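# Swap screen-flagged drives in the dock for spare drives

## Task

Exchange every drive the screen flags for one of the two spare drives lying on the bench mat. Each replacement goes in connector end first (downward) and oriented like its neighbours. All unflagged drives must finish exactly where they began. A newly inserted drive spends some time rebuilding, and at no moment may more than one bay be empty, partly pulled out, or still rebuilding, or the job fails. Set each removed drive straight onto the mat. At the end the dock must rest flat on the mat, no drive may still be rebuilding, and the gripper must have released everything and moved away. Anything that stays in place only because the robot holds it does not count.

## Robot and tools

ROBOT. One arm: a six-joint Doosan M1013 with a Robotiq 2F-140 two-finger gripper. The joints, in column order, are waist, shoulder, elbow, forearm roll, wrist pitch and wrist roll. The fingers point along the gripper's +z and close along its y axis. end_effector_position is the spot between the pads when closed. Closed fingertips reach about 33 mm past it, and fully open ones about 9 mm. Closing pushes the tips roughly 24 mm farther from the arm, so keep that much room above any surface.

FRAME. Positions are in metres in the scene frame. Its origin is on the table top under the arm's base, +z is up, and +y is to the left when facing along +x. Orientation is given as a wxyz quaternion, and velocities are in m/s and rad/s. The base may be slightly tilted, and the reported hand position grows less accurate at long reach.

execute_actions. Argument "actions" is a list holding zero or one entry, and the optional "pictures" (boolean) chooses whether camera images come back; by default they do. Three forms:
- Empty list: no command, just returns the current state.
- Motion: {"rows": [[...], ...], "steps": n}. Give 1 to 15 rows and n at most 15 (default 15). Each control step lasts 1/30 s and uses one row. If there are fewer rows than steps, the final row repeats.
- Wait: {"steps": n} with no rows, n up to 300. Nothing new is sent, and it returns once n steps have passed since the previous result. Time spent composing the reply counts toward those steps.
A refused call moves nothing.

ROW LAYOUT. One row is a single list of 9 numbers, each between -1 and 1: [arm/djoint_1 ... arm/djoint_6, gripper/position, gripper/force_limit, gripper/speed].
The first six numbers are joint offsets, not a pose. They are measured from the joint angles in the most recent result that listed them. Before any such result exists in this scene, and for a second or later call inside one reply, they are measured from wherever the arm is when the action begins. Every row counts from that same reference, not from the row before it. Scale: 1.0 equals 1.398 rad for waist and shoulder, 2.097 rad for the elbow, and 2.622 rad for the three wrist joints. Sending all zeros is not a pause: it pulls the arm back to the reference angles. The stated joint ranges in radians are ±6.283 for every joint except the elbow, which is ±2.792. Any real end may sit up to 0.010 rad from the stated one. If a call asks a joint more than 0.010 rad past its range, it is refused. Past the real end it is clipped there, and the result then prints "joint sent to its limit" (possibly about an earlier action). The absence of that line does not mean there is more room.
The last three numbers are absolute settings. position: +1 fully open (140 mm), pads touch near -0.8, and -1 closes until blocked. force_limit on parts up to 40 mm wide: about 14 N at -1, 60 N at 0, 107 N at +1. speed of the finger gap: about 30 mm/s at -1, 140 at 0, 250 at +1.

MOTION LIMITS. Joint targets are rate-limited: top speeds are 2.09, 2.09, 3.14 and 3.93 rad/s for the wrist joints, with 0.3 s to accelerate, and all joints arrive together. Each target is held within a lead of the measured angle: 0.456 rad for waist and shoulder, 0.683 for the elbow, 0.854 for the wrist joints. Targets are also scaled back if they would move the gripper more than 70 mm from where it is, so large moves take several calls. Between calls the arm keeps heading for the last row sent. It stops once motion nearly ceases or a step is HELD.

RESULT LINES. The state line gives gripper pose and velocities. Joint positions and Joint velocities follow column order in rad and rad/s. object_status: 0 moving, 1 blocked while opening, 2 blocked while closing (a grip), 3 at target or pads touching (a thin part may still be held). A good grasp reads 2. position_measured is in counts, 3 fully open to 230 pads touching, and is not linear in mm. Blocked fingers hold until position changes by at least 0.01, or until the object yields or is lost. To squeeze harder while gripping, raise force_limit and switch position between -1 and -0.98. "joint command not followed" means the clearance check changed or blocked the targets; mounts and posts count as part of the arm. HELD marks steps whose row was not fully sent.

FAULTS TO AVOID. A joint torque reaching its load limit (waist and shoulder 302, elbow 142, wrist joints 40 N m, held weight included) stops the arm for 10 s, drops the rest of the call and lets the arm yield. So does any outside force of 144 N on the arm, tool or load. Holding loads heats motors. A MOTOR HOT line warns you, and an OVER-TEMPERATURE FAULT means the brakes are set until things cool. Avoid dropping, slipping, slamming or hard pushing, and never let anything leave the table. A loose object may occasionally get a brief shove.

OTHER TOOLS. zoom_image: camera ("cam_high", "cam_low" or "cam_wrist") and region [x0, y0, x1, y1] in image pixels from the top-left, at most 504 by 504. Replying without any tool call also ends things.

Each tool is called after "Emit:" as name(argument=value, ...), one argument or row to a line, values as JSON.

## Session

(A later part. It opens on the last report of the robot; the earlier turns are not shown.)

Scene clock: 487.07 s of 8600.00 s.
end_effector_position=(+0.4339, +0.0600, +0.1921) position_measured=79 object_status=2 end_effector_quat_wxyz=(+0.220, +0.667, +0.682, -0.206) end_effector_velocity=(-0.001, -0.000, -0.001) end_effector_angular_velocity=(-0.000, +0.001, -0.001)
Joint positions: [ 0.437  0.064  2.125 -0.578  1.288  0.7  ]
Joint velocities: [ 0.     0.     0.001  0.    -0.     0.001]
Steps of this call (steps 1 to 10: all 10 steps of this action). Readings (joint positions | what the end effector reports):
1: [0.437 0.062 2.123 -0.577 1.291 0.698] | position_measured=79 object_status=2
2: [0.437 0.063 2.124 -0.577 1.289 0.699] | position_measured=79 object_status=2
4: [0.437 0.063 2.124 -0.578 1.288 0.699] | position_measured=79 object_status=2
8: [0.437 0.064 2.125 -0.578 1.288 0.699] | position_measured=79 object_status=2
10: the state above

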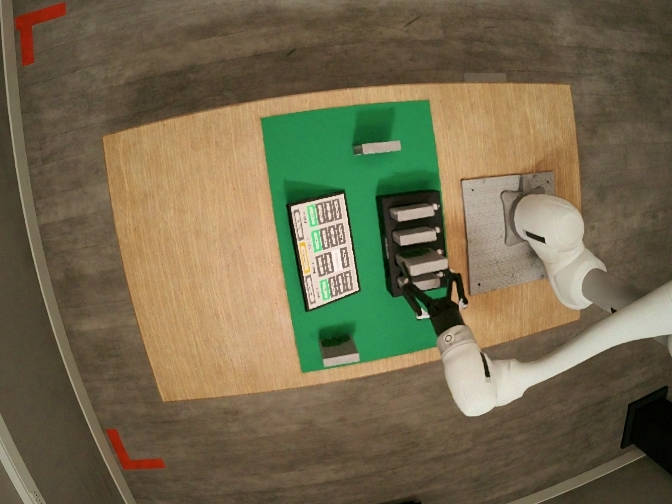

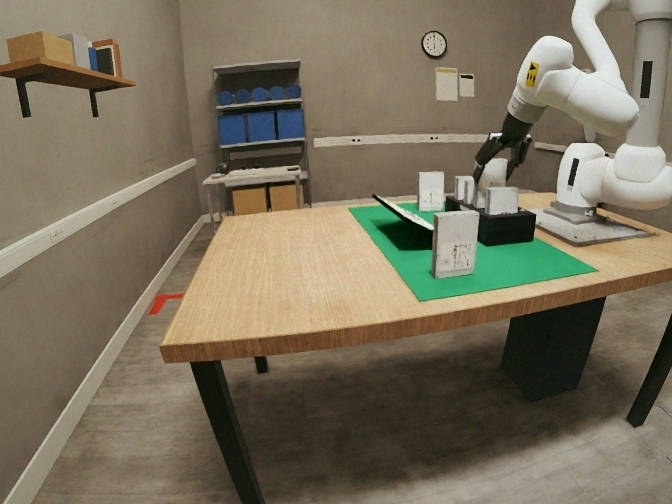

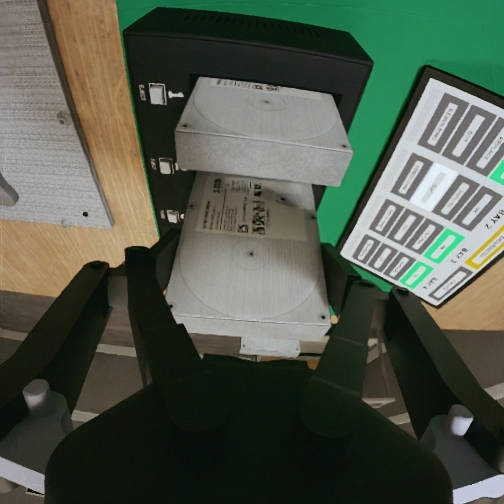

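Emit:
execute_actions(
  actions=[],
)

Emit:
execute_actions(
  actions=[
    {"rows":[[0,0.0015,0.001,-0.0002,-0.0013,0.0009,-1,0.6,0]],"steps":12},
  ],
  pictures=false,
)

Emit:
execute_actions(
  actions=[
    {"rows":[[0,0.0015,0.001,-0.0002,-0.0013,0.0009,-1,0.6,0]],"steps":12},
  ],
)

Scene clock: 502.27 s of 8600.00 s.
end_effector_position=(+0.4339, +0.0600, +0.1920) position_measured=79 object_status=2 end_effector_quat_wxyz=(+0.219, +0.667, +0.682, -0.206) end_effector_velocity=(+0.000, +0.000, +0.000) end_effector_angular_velocity=(+0.000, +0.000, +0.002)
Joint positions: [ 0.437  0.064  2.125 -0.578  1.288  0.7  ]
Joint velocities: [ 0.    -0.    -0.    -0.    -0.    -0.001]
Steps of this call (steps 1 to 15: the robot went on to your last target; steps 16 to 456: nothing new was sent). Readings (joint positions | what the end effector reports):
1: [0.437 0.064 2.125 -0.578 1.288 0.700] | position_measured=79 object_status=2
2: [0.437 0.064 2.125 -0.578 1.288 0.700] | position_measured=79 object_status=2
4: [0.437 0.064 2.125 -0.578 1.288 0.700] | position_measured=79 object_status=2
8: [0.437 0.064 2.125 -0.578 1.288 0.700] | position_measured=79 object_status=2
456: the state above
The arm was judged still, so your last target was given up. Only a new action makes it travel on or press farther. Fingers that are still opening or closing keep moving.

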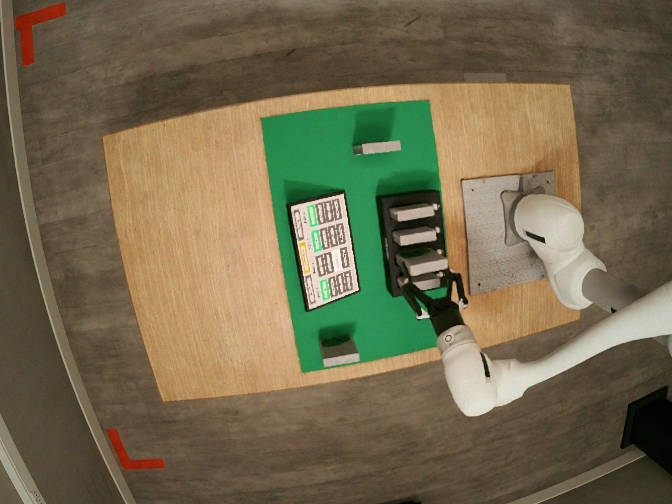

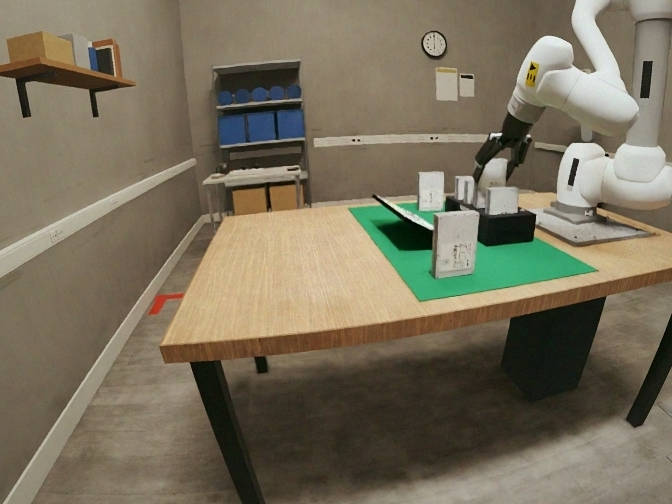

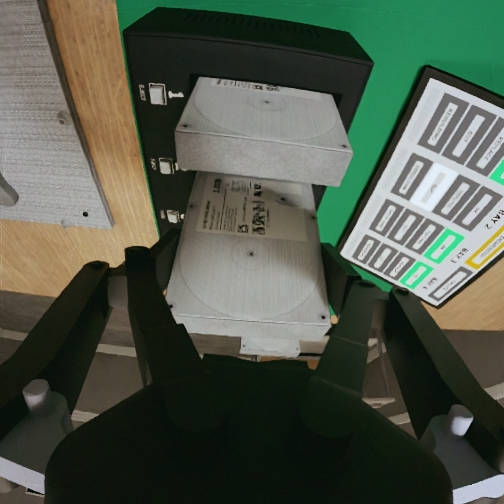

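Scene clock: 512.50 s of 8600.00 s.
end_effector_position=(+0.4341, +0.0595, +0.1928) position_measured=79 object_status=2 end_effector_quat_wxyz=(+0.220, +0.667, +0.681, -0.207) end_effector_velocity=(+0.001, +0.001, +0.001) end_effector_angular_velocity=(+0.000, -0.001, +0.002)
Joint positions: [ 0.437  0.064  2.123 -0.579  1.291  0.702]
Joint velocities: [ 0.001 -0.    -0.002 -0.001  0.    -0.001]
FORCE FAULT: contact force on the arm reached its limit, and the arm stopped for 10 seconds. The contact can be on any part of the arm, not only on its tool. The arm's remaining commands of this call were not run. The arm holds still and accepts commands again. Move the arm away from the contact; if what it grips holds it there, let go first. Pushing or pulling that hard again can fault the arm again.
The stop began at step 7 of this call (marked STOPPED below). From that step on the arm followed nothing that you had sent. 6 steps, steps kept back included, did not run and will not run. Nothing is kept back now, and the robot has no last target.
Steps of this call (steps 1 to 6: the first 6 steps of this action; steps 7 to 307: the stop). Readings (joint positions | what the end effector reports):
1: [0.437 0.064 2.125 -0.578 1.288 0.700] | position_measured=79 object_status=2
2: [0.437 0.065 2.126 -0.578 1.287 0.701] | position_measured=79 object_status=2
4: [0.437 0.065 2.126 -0.578 1.285 0.702] | position_measured=79 object_status=2
7: [0.437 0.065 2.125 -0.579 1.288 0.702] | position_measured=79 object_status=2 STOPPED
8: [0.437 0.065 2.124 -0.579 1.289 0.702] | position_measured=79 object_status=2
307: the state above

Scene clock: 512.53 s of 8600.00 s.
end_effector_position=(+0.4341, +0.0595, +0.1928) position_measured=79 object_status=2 end_effector_quat_wxyz=(+0.220, +0.667, +0.681, -0.207) end_effector_velocity=(-0.000, -0.000, -0.000) end_effector_angular_velocity=(-0.000, +0.001, +0.000)
Joint positions: [ 0.437  0.064  2.123 -0.579  1.291  0.702]
Joint velocities: [-0.     0.     0.001  0.    -0.    -0.   ]
A stop began in an earlier call of the same reply, so what this call sent did not run. Send another action.
Steps of this call (step 1: nothing new was sent). Readings (joint positions | what the end effector reports):
1: the state above

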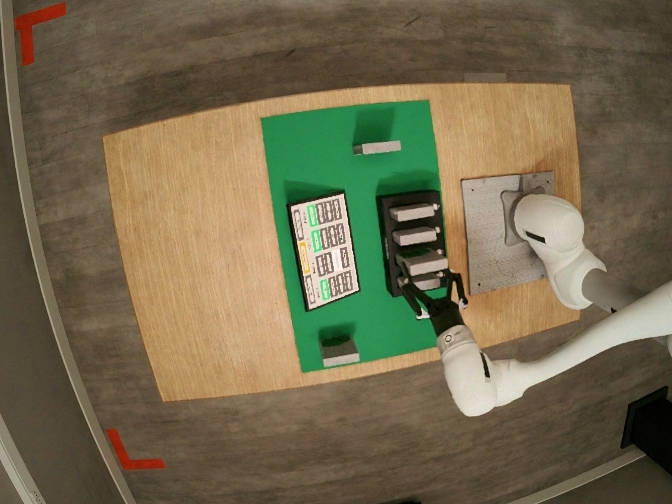

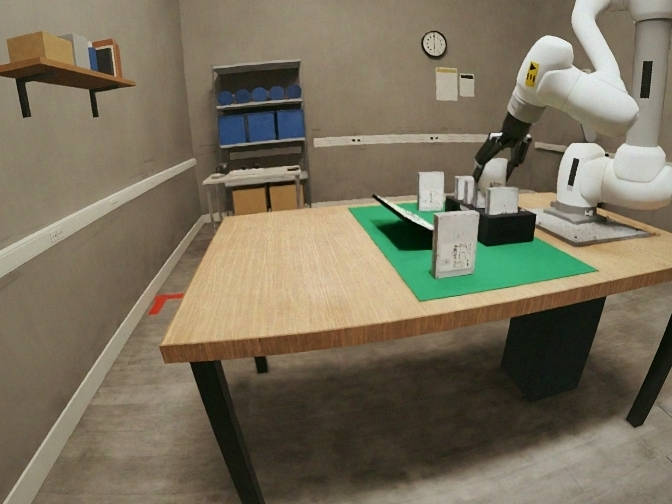

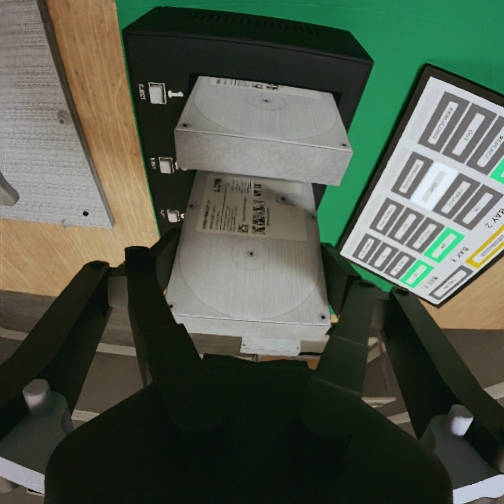

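Emit:
execute_actions(
  actions=[
    {"rows":[[0,-0.006,-0.004,0.001,0.0054,-0.0036,-1,0.6,0]],"steps":15},
  ],
)

Emit:
zoom_image(
  camera="cam_wrist",
  region=[130,60,380,310],
)

Emit:
zoom_image(
  camera="cam_high",
  region=[370,185,480,315],
)

Emit:
zoom_image(
  camera="cam_low",
  region=[435,140,545,250],
)

Scene clock: 517.73 s of 8600.00 s.
end_effector_position=(+0.4342, +0.0595, +0.2008) position_measured=79 object_status=2 end_effector_quat_wxyz=(+0.220, +0.667, +0.681, -0.207) end_effector_velocity=(+0.000, -0.001, +0.000) end_effector_angular_velocity=(+0.001, +0.000, -0.002)
Joint positions: [ 0.437  0.056  2.115 -0.576  1.305  0.692]
Joint velocities: [-0.002 -0.    -0.     0.    -0.    -0.   ]
Steps of this call (steps 1 to 141: nothing new was sent; steps 142 to 156: all 15 steps of this action). Readings (joint positions | what the end effector reports):
142: [0.437 0.064 2.123 -0.579 1.292 0.701] | position_measured=79 object_status=2
143: [0.437 0.061 2.120 -0.578 1.297 0.697] | position_measured=79 object_status=2
145: [0.437 0.057 2.116 -0.577 1.304 0.693] | position_measured=79 object_status=2
149: [0.437 0.056 2.115 -0.577 1.305 0.692] | position_measured=79 object_status=2
156: the state above

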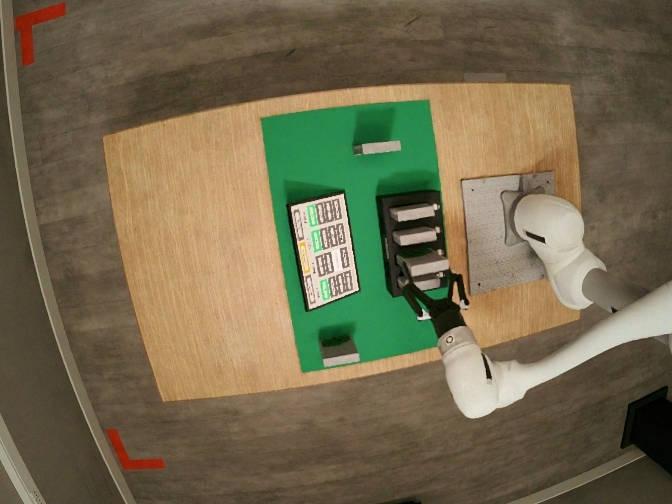

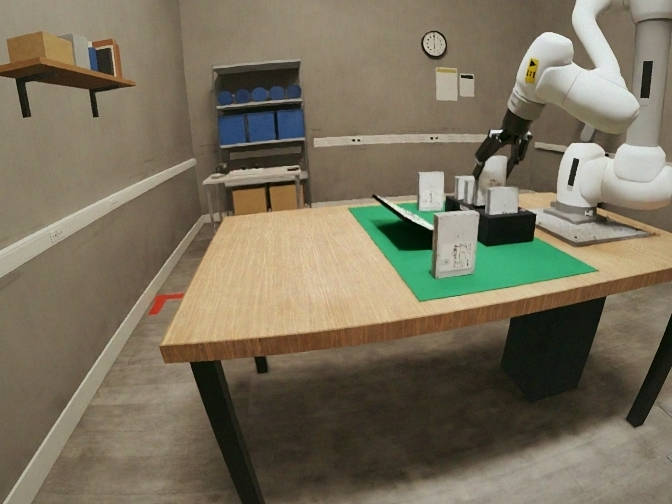

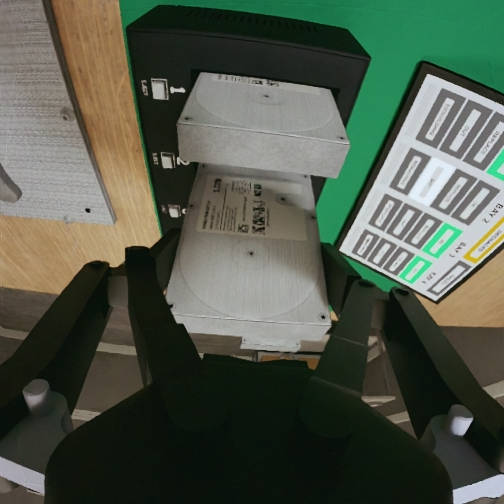

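Region (130, 60, 380, 310) of cam_wrist's 504x504 image, scaled by 2.016, with more detail than that image has.

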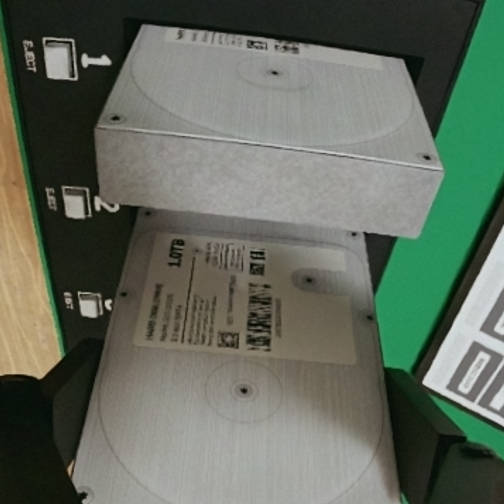

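Region (370, 185, 480, 315) of cam_high's 672x504 image, scaled by 3.877, with more detail than that image has; it fills the left 426 columns of this view, and the rest is white.

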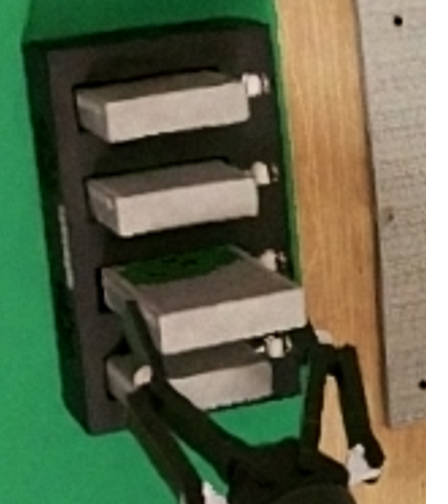

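Region (435, 140, 545, 250) of cam_low's 672x504 image, scaled by 4.582, with more detail than that image has.

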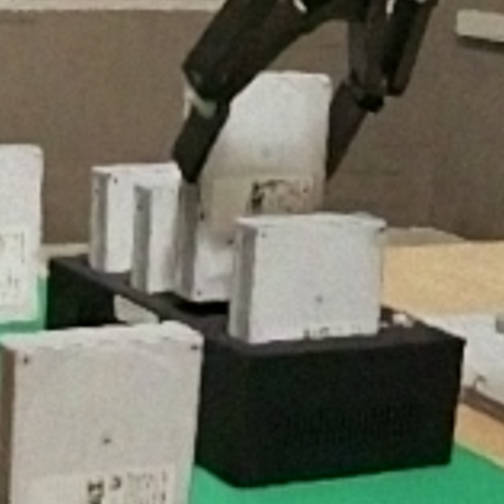

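Emit:
execute_actions(
  actions=[
    {"rows":[[-0.001,0.009,-0.0065,0.0057,0.0072,0.011,-1,0.6,0]],"steps":15},
  ],
)

Emit:
zoom_image(
  camera="cam_high",
  region=[370,185,480,315],
)

Emit:
zoom_image(
  camera="cam_wrist",
  region=[130,60,380,310],
)

Scene clock: 530.30 s of 8600.00 s.
end_effector_position=(+0.4339, +0.0623, +0.2009) position_measured=79 object_status=2 end_effector_quat_wxyz=(+0.216, +0.681, +0.666, -0.212) end_effector_velocity=(-0.000, -0.001, -0.000) end_effector_angular_velocity=(-0.001, +0.001, -0.002)
Joint positions: [ 0.436  0.068  2.101 -0.562  1.324  0.721]
Joint velocities: [-0.002  0.     0.001 -0.001 -0.     0.   ]
Steps of this call (steps 1 to 15: the robot went on to your last target; steps 16 to 362: nothing new was sent; steps 363 to 377: all 15 steps of this action). Readings (joint positions | what the end effector reports):
363: [0.437 0.056 2.114 -0.576 1.306 0.693] | position_measured=79 object_status=2
364: [0.437 0.060 2.110 -0.571 1.313 0.703] | position_measured=79 object_status=2
366: [0.436 0.067 2.103 -0.563 1.322 0.718] | position_measured=79 object_status=2
370: [0.436 0.068 2.101 -0.562 1.324 0.721] | position_measured=79 object_status=2
377: the state above

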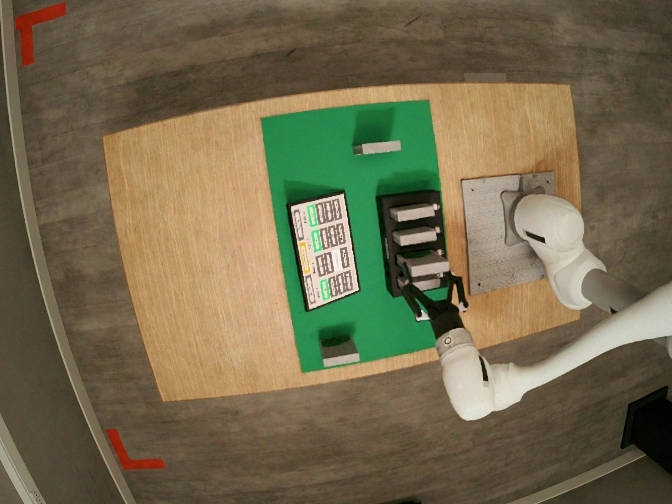

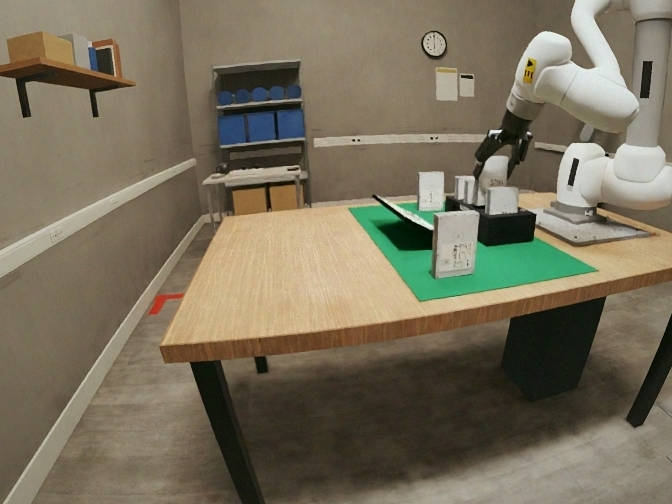

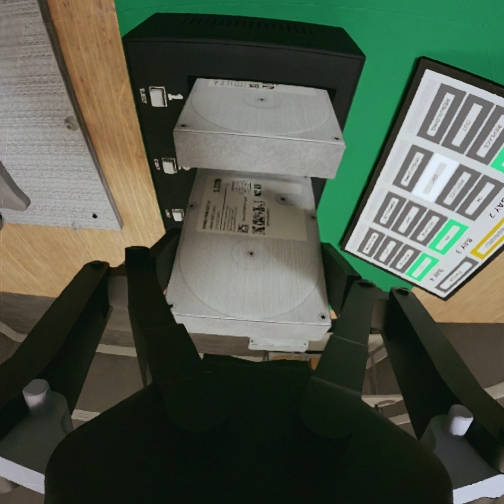

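Region (370, 185, 480, 315) of cam_high's 672x504 image, scaled by 3.877, with more detail than that image has; it fills the left 426 columns of this view, and the rest is white.

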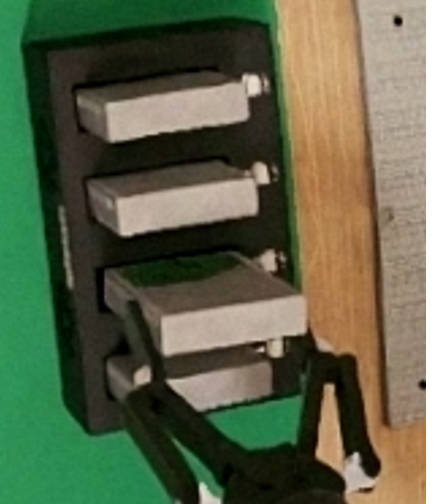

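Region (130, 60, 380, 310) of cam_wrist's 504x504 image, scaled by 2.016, with more detail than that image has.

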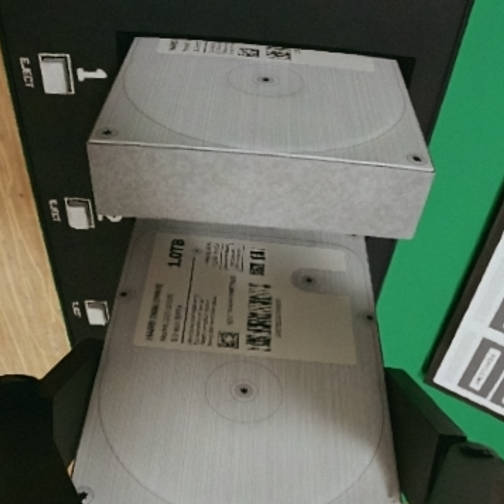

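Better. Lower to just above contact.

Emit:
execute_actions(
  actions=[
    {"rows":[[0,0.0056,0.0037,-0.0009,-0.005,0.0034,-1,0.6,0]],"steps":15},
  ],
)

Emit:
zoom_image(
  camera="cam_high",
  region=[385,200,455,280],
)

Scene clock: 533.20 s of 8600.00 s.
end_effector_position=(+0.4338, +0.0622, +0.1935) position_measured=79 object_status=2 end_effector_quat_wxyz=(+0.216, +0.682, +0.666, -0.212) end_effector_velocity=(+0.001, +0.001, +0.000) end_effector_angular_velocity=(-0.000, -0.001, +0.003)
Joint positions: [ 0.436  0.076  2.109 -0.564  1.311  0.73 ]
Joint velocities: [ 0.002  0.    -0.001 -0.001 -0.    -0.   ]
Steps of this call (steps 1 to 15: the robot went on to your last target; steps 16 to 72: nothing new was sent; steps 73 to 87: all 15 steps of this action). Readings (joint positions | what the end effector reports):
73: [0.436 0.069 2.102 -0.562 1.323 0.722] | position_measured=79 object_status=2
74: [0.436 0.072 2.104 -0.562 1.318 0.726] | position_measured=79 object_status=2
76: [0.436 0.076 2.108 -0.563 1.312 0.729] | position_measured=79 object_status=2
80: [0.436 0.076 2.109 -0.564 1.311 0.730] | position_measured=79 object_status=2
87: the state above

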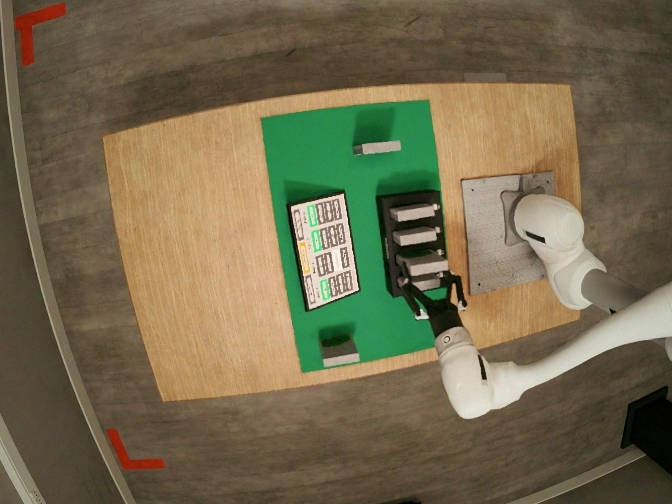

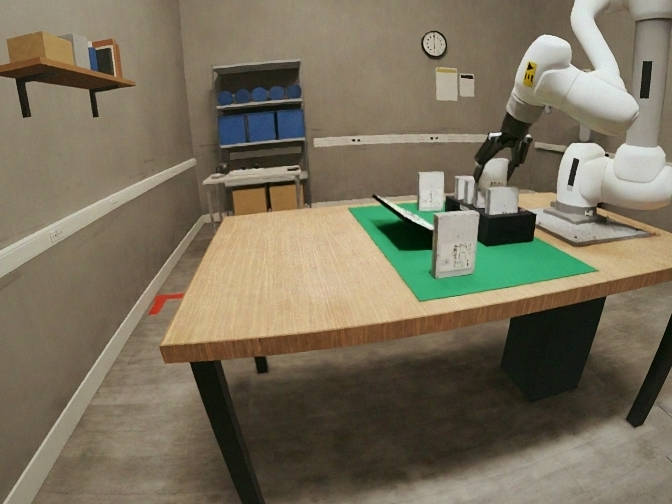

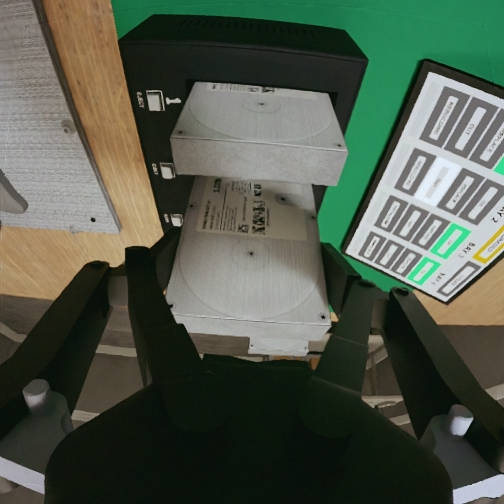

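Region (385, 200, 455, 280) of cam_high's 672x504 image, scaled by 6.300, with more detail than that image has; it fills the left 441 columns of this view, and the rest is white.

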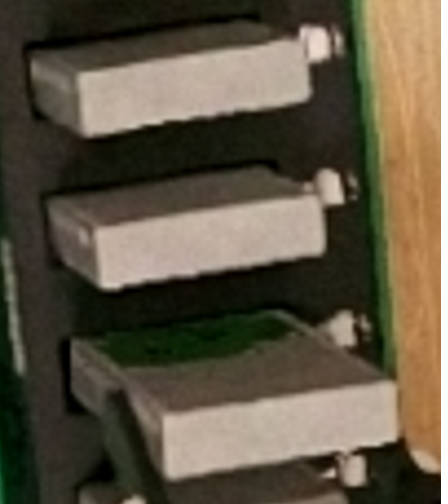

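Emit:
execute_actions(
  actions=[
    {"rows":[[-0.001,0.0015,-0.001,0,0,-0.0004,-0.98,-0.3,0],[-0.001,0.0015,-0.001,0,0,-0.0004,-0.98,-0.3,0],[-0.001,0.0015,-0.001,0,0,-0.0004,-0.98,-0.3,0],[-0.001,0.0015,-0.001,0,0,-0.0004,-0.98,-0.3,0],[-0.001,0.0015,-0.001,0,0,-0.0004,-0.98,-0.3,0],[-0.001,0.0015,-0.001,0,0,-0.0004,-0.98,-0.3,0],[-0.001,0.0022,-0.0005,-0.0001,-0.0007,0,-0.98,-0.3,0],[-0.001,0.0022,-0.0005,-0.0001,-0.0007,0,-0.98,-0.3,0],[-0.001,0.003,0,-0.0002,-0.0013,0.0005,-0.98,-0.3,0],[-0.001,0.003,0,-0.0002,-0.0013,0.0005,-0.98,-0.3,0],[-0.001,0.0038,0.0005,-0.0004,-0.002,0.001,-0.98,-0.3,0]],"steps":15},
  ],
  pictures=false,
)

Emit:
execute_actions(
  actions=[
    {"rows":[[0,0.0022,0.0015,-0.0004,-0.002,0.0013,-0.98,-0.3,0]],"steps":15},
  ],
)

Emit:
zoom_image(
  camera="cam_high",
  region=[385,200,455,280],
)

Scene clock: 542.03 s of 8600.00 s.
end_effector_position=(+0.4351, +0.0622, +0.1905) position_measured=79 object_status=2 end_effector_quat_wxyz=(+0.216, +0.682, +0.666, -0.212) end_effector_velocity=(-0.002, -0.000, -0.003) end_effector_angular_velocity=(-0.001, +0.003, +0.000)
Joint positions: [ 0.435  0.081  2.11  -0.565  1.306  0.733]
Joint velocities: [ 0.001  0.001  0.005  0.    -0.003  0.002]
Steps of this call (steps 1 to 15: the robot went on to your last target; steps 16 to 250: nothing new was sent; steps 251 to 265: all 15 steps of this action). Readings (joint positions | what the end effector reports):
251: [0.436 0.077 2.109 -0.564 1.311 0.730] | position_measured=79 object_status=0
252: [0.436 0.077 2.109 -0.564 1.311 0.730] | position_measured=79 object_status=0
254: [0.435 0.078 2.108 -0.564 1.311 0.729] | position_measured=79 object_status=0
258: [0.435 0.079 2.107 -0.564 1.310 0.729] | position_measured=79 object_status=2
265: the state above

Scene clock: 542.53 s of 8600.00 s.
end_effector_position=(+0.4350, +0.0621, +0.1875) position_measured=79 object_status=2 end_effector_quat_wxyz=(+0.216, +0.682, +0.666, -0.212) end_effector_velocity=(+0.001, +0.002, +0.001) end_effector_angular_velocity=(+0.001, -0.002, +0.003)
Joint positions: [ 0.435  0.085  2.113 -0.566  1.3    0.736]
Joint velocities: [ 0.003 -0.001 -0.002 -0.     0.    -0.001]
Steps of this call (steps 1 to 15: all 15 steps of this action). Readings (joint positions | what the end effector reports):
1: [0.435 0.082 2.110 -0.565 1.305 0.733] | position_measured=79 object_status=2
2: [0.435 0.083 2.111 -0.566 1.303 0.735] | position_measured=79 object_status=2
4: [0.435 0.084 2.112 -0.566 1.301 0.736] | position_measured=79 object_status=2
8: [0.435 0.085 2.114 -0.566 1.300 0.736] | position_measured=79 object_status=2
15: the state above

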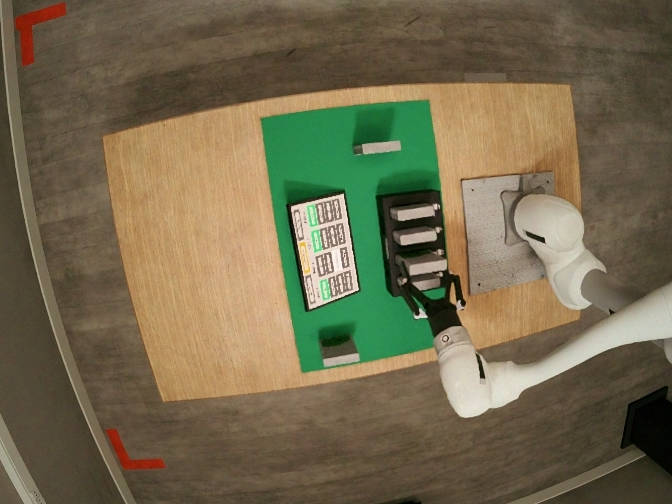

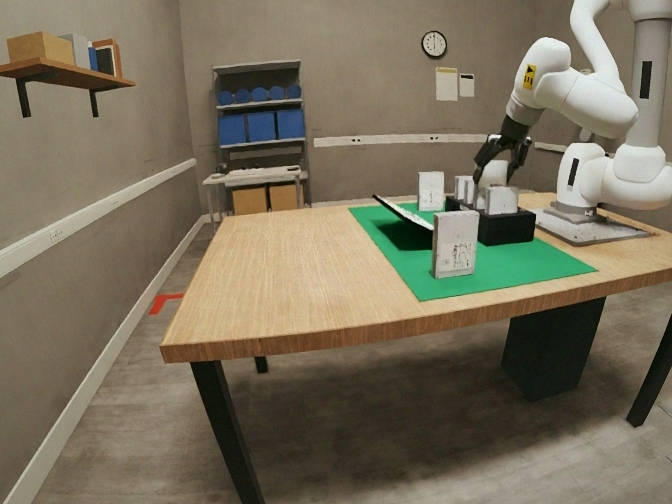

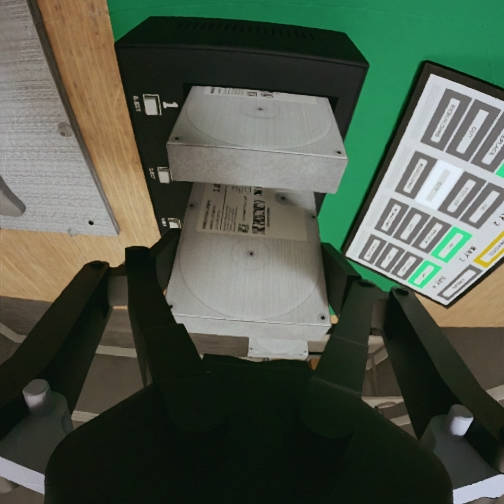

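Region (385, 200, 455, 280) of cam_high's 672x504 image, scaled by 6.300, with more detail than that image has; it fills the left 441 columns of this view, and the rest is white.

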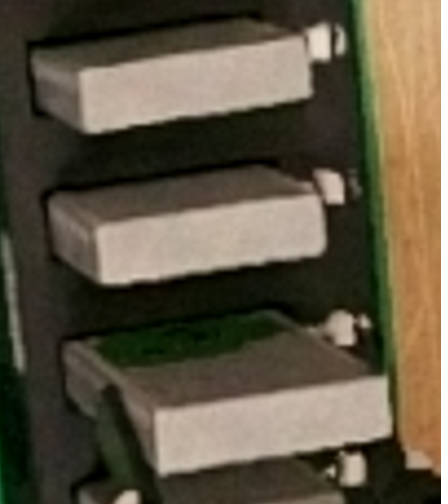

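Entering. Continue, drifting slightly −y.

Emit:
execute_actions(
  actions=[
    {"rows":[[-0.001,0.0115,0.0073,-0.0018,-0.01,0.0064,-0.98,-0.3,0]],"steps":15},
  ],
  pictures=false,
)

Emit:
execute_actions(
  actions=[
    {"rows":[[-0.001,0.012,0.0072,-0.0018,-0.01,0.0064,-0.98,-0.3,0]],"steps":15},
  ],
  pictures=false,
)

Emit:
execute_actions(
  actions=[
    {"rows":[[-0.001,0.0125,0.007,-0.0018,-0.01,0.0064,-0.98,-0.3,0]],"steps":15},
  ],
)

Emit:
zoom_image(
  camera="cam_low",
  region=[435,140,545,250],
)

Scene clock: 548.63 s of 8600.00 s.
end_effector_position=(+0.4346, +0.0613, +0.1726) position_measured=79 object_status=2 end_effector_quat_wxyz=(+0.216, +0.682, +0.666, -0.212) end_effector_velocity=(+0.000, -0.000, +0.000) end_effector_angular_velocity=(-0.001, -0.000, +0.000)
Joint positions: [ 0.433  0.101  2.128 -0.571  1.274  0.753]
Joint velocities: [-0.    -0.     0.    -0.001  0.     0.   ]
Steps of this call (steps 1 to 15: the robot went on to your last target; steps 16 to 168: nothing new was sent; steps 169 to 183: all 15 steps of this action). Readings (joint positions | what the end effector reports):
169: [0.435 0.085 2.113 -0.566 1.299 0.737] | position_measured=79 object_status=2
170: [0.434 0.090 2.118 -0.568 1.291 0.742] | position_measured=79 object_status=2
172: [0.434 0.099 2.127 -0.570 1.277 0.751] | position_measured=79 object_status=2
176: [0.433 0.101 2.128 -0.571 1.274 0.753] | position_measured=79 object_status=2
183: the state above

Scene clock: 549.13 s of 8600.00 s.
end_effector_position=(+0.4337, +0.0604, +0.1575) position_measured=79 object_status=2 end_effector_quat_wxyz=(+0.215, +0.682, +0.666, -0.213) end_effector_velocity=(+0.000, -0.001, +0.000) end_effector_angular_velocity=(-0.000, +0.000, -0.001)
Joint positions: [ 0.432  0.117  2.144 -0.575  1.248  0.77 ]
Joint velocities: [-0.002  0.    -0.001 -0.     0.    -0.001]
Steps of this call (steps 1 to 15: all 15 steps of this action). Readings (joint positions | what the end effector reports):
1: [0.433 0.101 2.129 -0.571 1.273 0.754] | position_measured=79 object_status=2
2: [0.433 0.107 2.134 -0.572 1.264 0.759] | position_measured=79 object_status=2
4: [0.432 0.116 2.142 -0.575 1.250 0.768] | position_measured=79 object_status=2
8: [0.432 0.117 2.143 -0.575 1.248 0.770] | position_measured=79 object_status=2
15: the state above

Scene clock: 549.63 s of 8600.00 s.
end_effector_position=(+0.4326, +0.0595, +0.1423) position_measured=79 object_status=2 end_effector_quat_wxyz=(+0.214, +0.682, +0.666, -0.213) end_effector_velocity=(+0.000, -0.000, +0.000) end_effector_angular_velocity=(+0.001, -0.001, -0.002)
Joint positions: [ 0.431  0.135  2.158 -0.58   1.222  0.786]
Joint velocities: [-0.001 -0.    -0.001  0.001 -0.     0.001]
Steps of this call (steps 1 to 15: all 15 steps of this action). Readings (joint positions | what the end effector reports):
1: [0.432 0.118 2.144 -0.576 1.247 0.770] | position_measured=79 object_status=2
2: [0.432 0.123 2.148 -0.577 1.238 0.776] | position_measured=79 object_status=2
4: [0.431 0.133 2.157 -0.580 1.224 0.785] | position_measured=79 object_status=2
8: [0.431 0.135 2.158 -0.580 1.222 0.786] | position_measured=79 object_status=2
15: the state above

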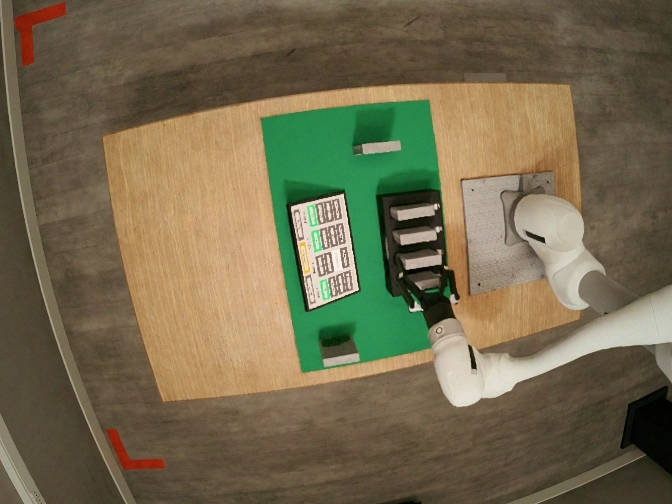

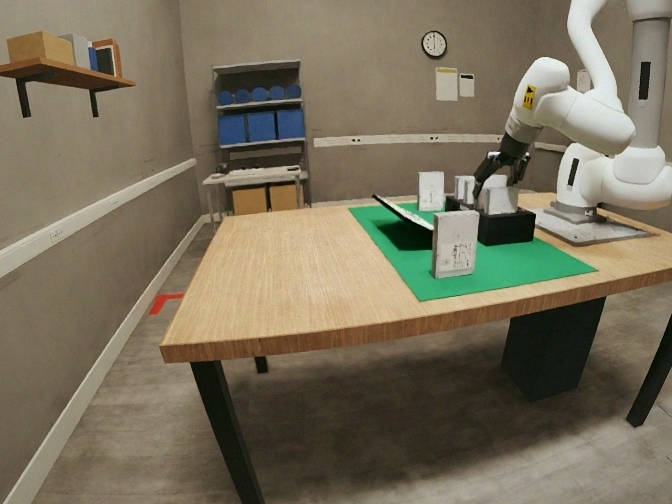

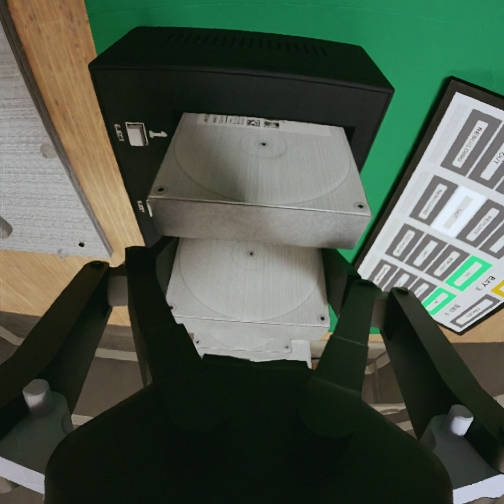

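Region (435, 140, 545, 250) of cam_low's 672x504 image, scaled by 4.582, with more detail than that image has.

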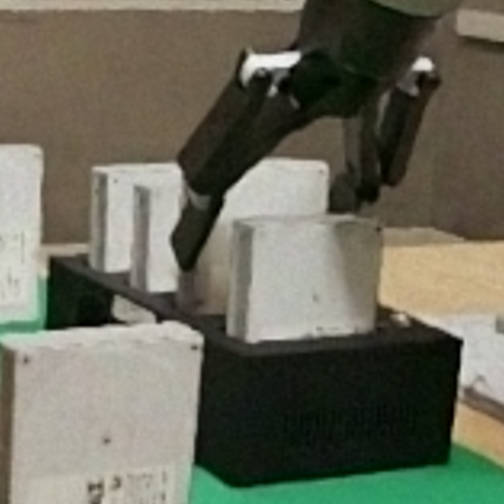

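Emit:
execute_actions(
  actions=[
    {"rows":[[0,0,0,0,0,0,1,-0.3,0]],"steps":10},
  ],
  pictures=false,
)

Emit:
execute_actions(
  actions=[
    {"rows":[[0.012,-0.07,-0.044,0.011,0.06,-0.035,1,-0.3,0]],"steps":15},
  ],
  pictures=false,
)

Emit:
execute_actions(
  actions=[
    {"steps":15},
  ],
)

Scene clock: 554.83 s of 8600.00 s.
end_effector_position=(+0.4324, +0.0595, +0.1422) position_measured=12 object_status=0 end_effector_quat_wxyz=(+0.214, +0.682, +0.666, -0.213) end_effector_velocity=(-0.001, -0.001, -0.001) end_effector_angular_velocity=(-0.002, +0.002, +0.001)
Joint positions: [ 0.431  0.135  2.158 -0.58   1.222  0.786]
Joint velocities: [-0.     0.     0.003 -0.001 -0.    -0.   ]
Steps of this call (steps 1 to 15: the robot went on to your last target; steps 16 to 146: nothing new was sent; steps 147 to 156: all 10 steps of this action). Readings (joint positions | what the end effector reports):
147: [0.431 0.135 2.158 -0.580 1.222 0.786] | position_measured=79 object_status=0
148: [0.431 0.135 2.158 -0.580 1.222 0.786] | position_measured=79 object_status=0
150: [0.431 0.135 2.158 -0.580 1.222 0.786] | position_measured=58 object_status=0
154: [0.431 0.135 2.158 -0.580 1.222 0.786] | position_measured=28 object_status=0
156: the state above

Scene clock: 555.33 s of 8600.00 s.
end_effector_position=(+0.4333, +0.0681, +0.2328) position_measured=3 object_status=3 end_effector_quat_wxyz=(+0.217, +0.681, +0.667, -0.209) end_effector_velocity=(+0.000, -0.000, +0.001) end_effector_angular_velocity=(+0.001, -0.000, -0.000)
Joint positions: [ 0.447  0.037  2.066 -0.551  1.379  0.695]
Joint velocities: [-0.001 -0.001 -0.001  0.     0.    -0.002]
Steps of this call (steps 1 to 15: all 15 steps of this action). Readings (joint positions | what the end effector reports):
1: [0.431 0.134 2.158 -0.580 1.223 0.786] | position_measured=5 object_status=0
2: [0.432 0.128 2.152 -0.578 1.233 0.780] | position_measured=3 object_status=0
4: [0.438 0.094 2.119 -0.567 1.289 0.747] | position_measured=3 object_status=0
8: [0.447 0.039 2.068 -0.552 1.376 0.697] | position_measured=3 object_status=3
15: the state above

Scene clock: 555.83 s of 8600.00 s.
end_effector_position=(+0.4333, +0.0681, +0.2329) position_measured=3 object_status=3 end_effector_quat_wxyz=(+0.217, +0.681, +0.667, -0.209) end_effector_velocity=(-0.001, -0.000, -0.001) end_effector_angular_velocity=(+0.000, +0.001, -0.001)
Joint positions: [ 0.447  0.037  2.066 -0.551  1.379  0.695]
Joint velocities: [-0.001 -0.     0.001  0.001 -0.     0.   ]
Steps of this call (steps 1 to 15: the robot went on to your last target). Readings (joint positions | what the end effector reports):
1: [0.447 0.037 2.066 -0.551 1.379 0.695] | position_measured=3 object_status=3
2: [0.447 0.037 2.066 -0.551 1.379 0.695] | position_measured=3 object_status=3
4: [0.447 0.037 2.066 -0.551 1.379 0.695] | position_measured=3 object_status=3
8: [0.447 0.037 2.066 -0.551 1.379 0.695] | position_measured=3 object_status=3
15: the state above
The arm was judged still, so your last target was given up. Only a new action makes it travel on or press farther. Fingers that are still opening or closing keep moving.

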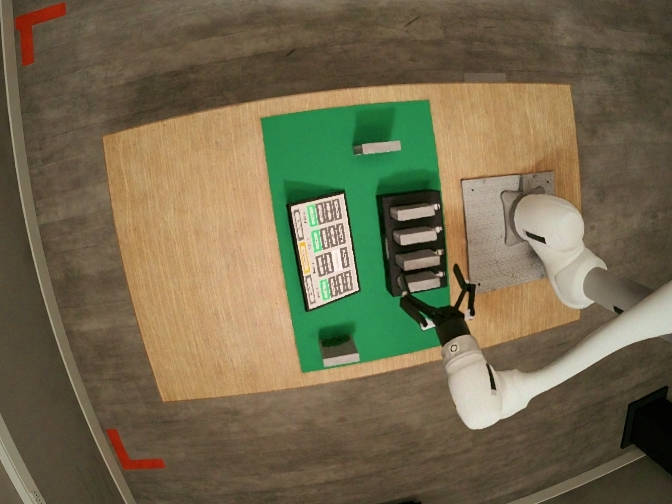

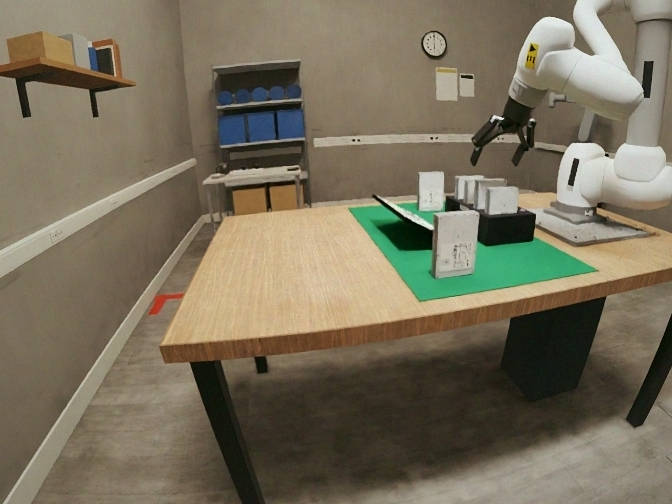

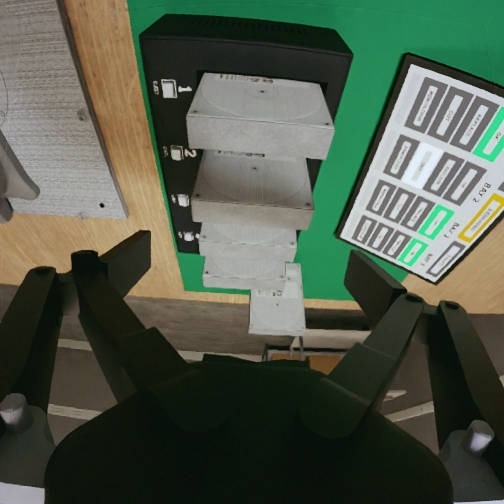

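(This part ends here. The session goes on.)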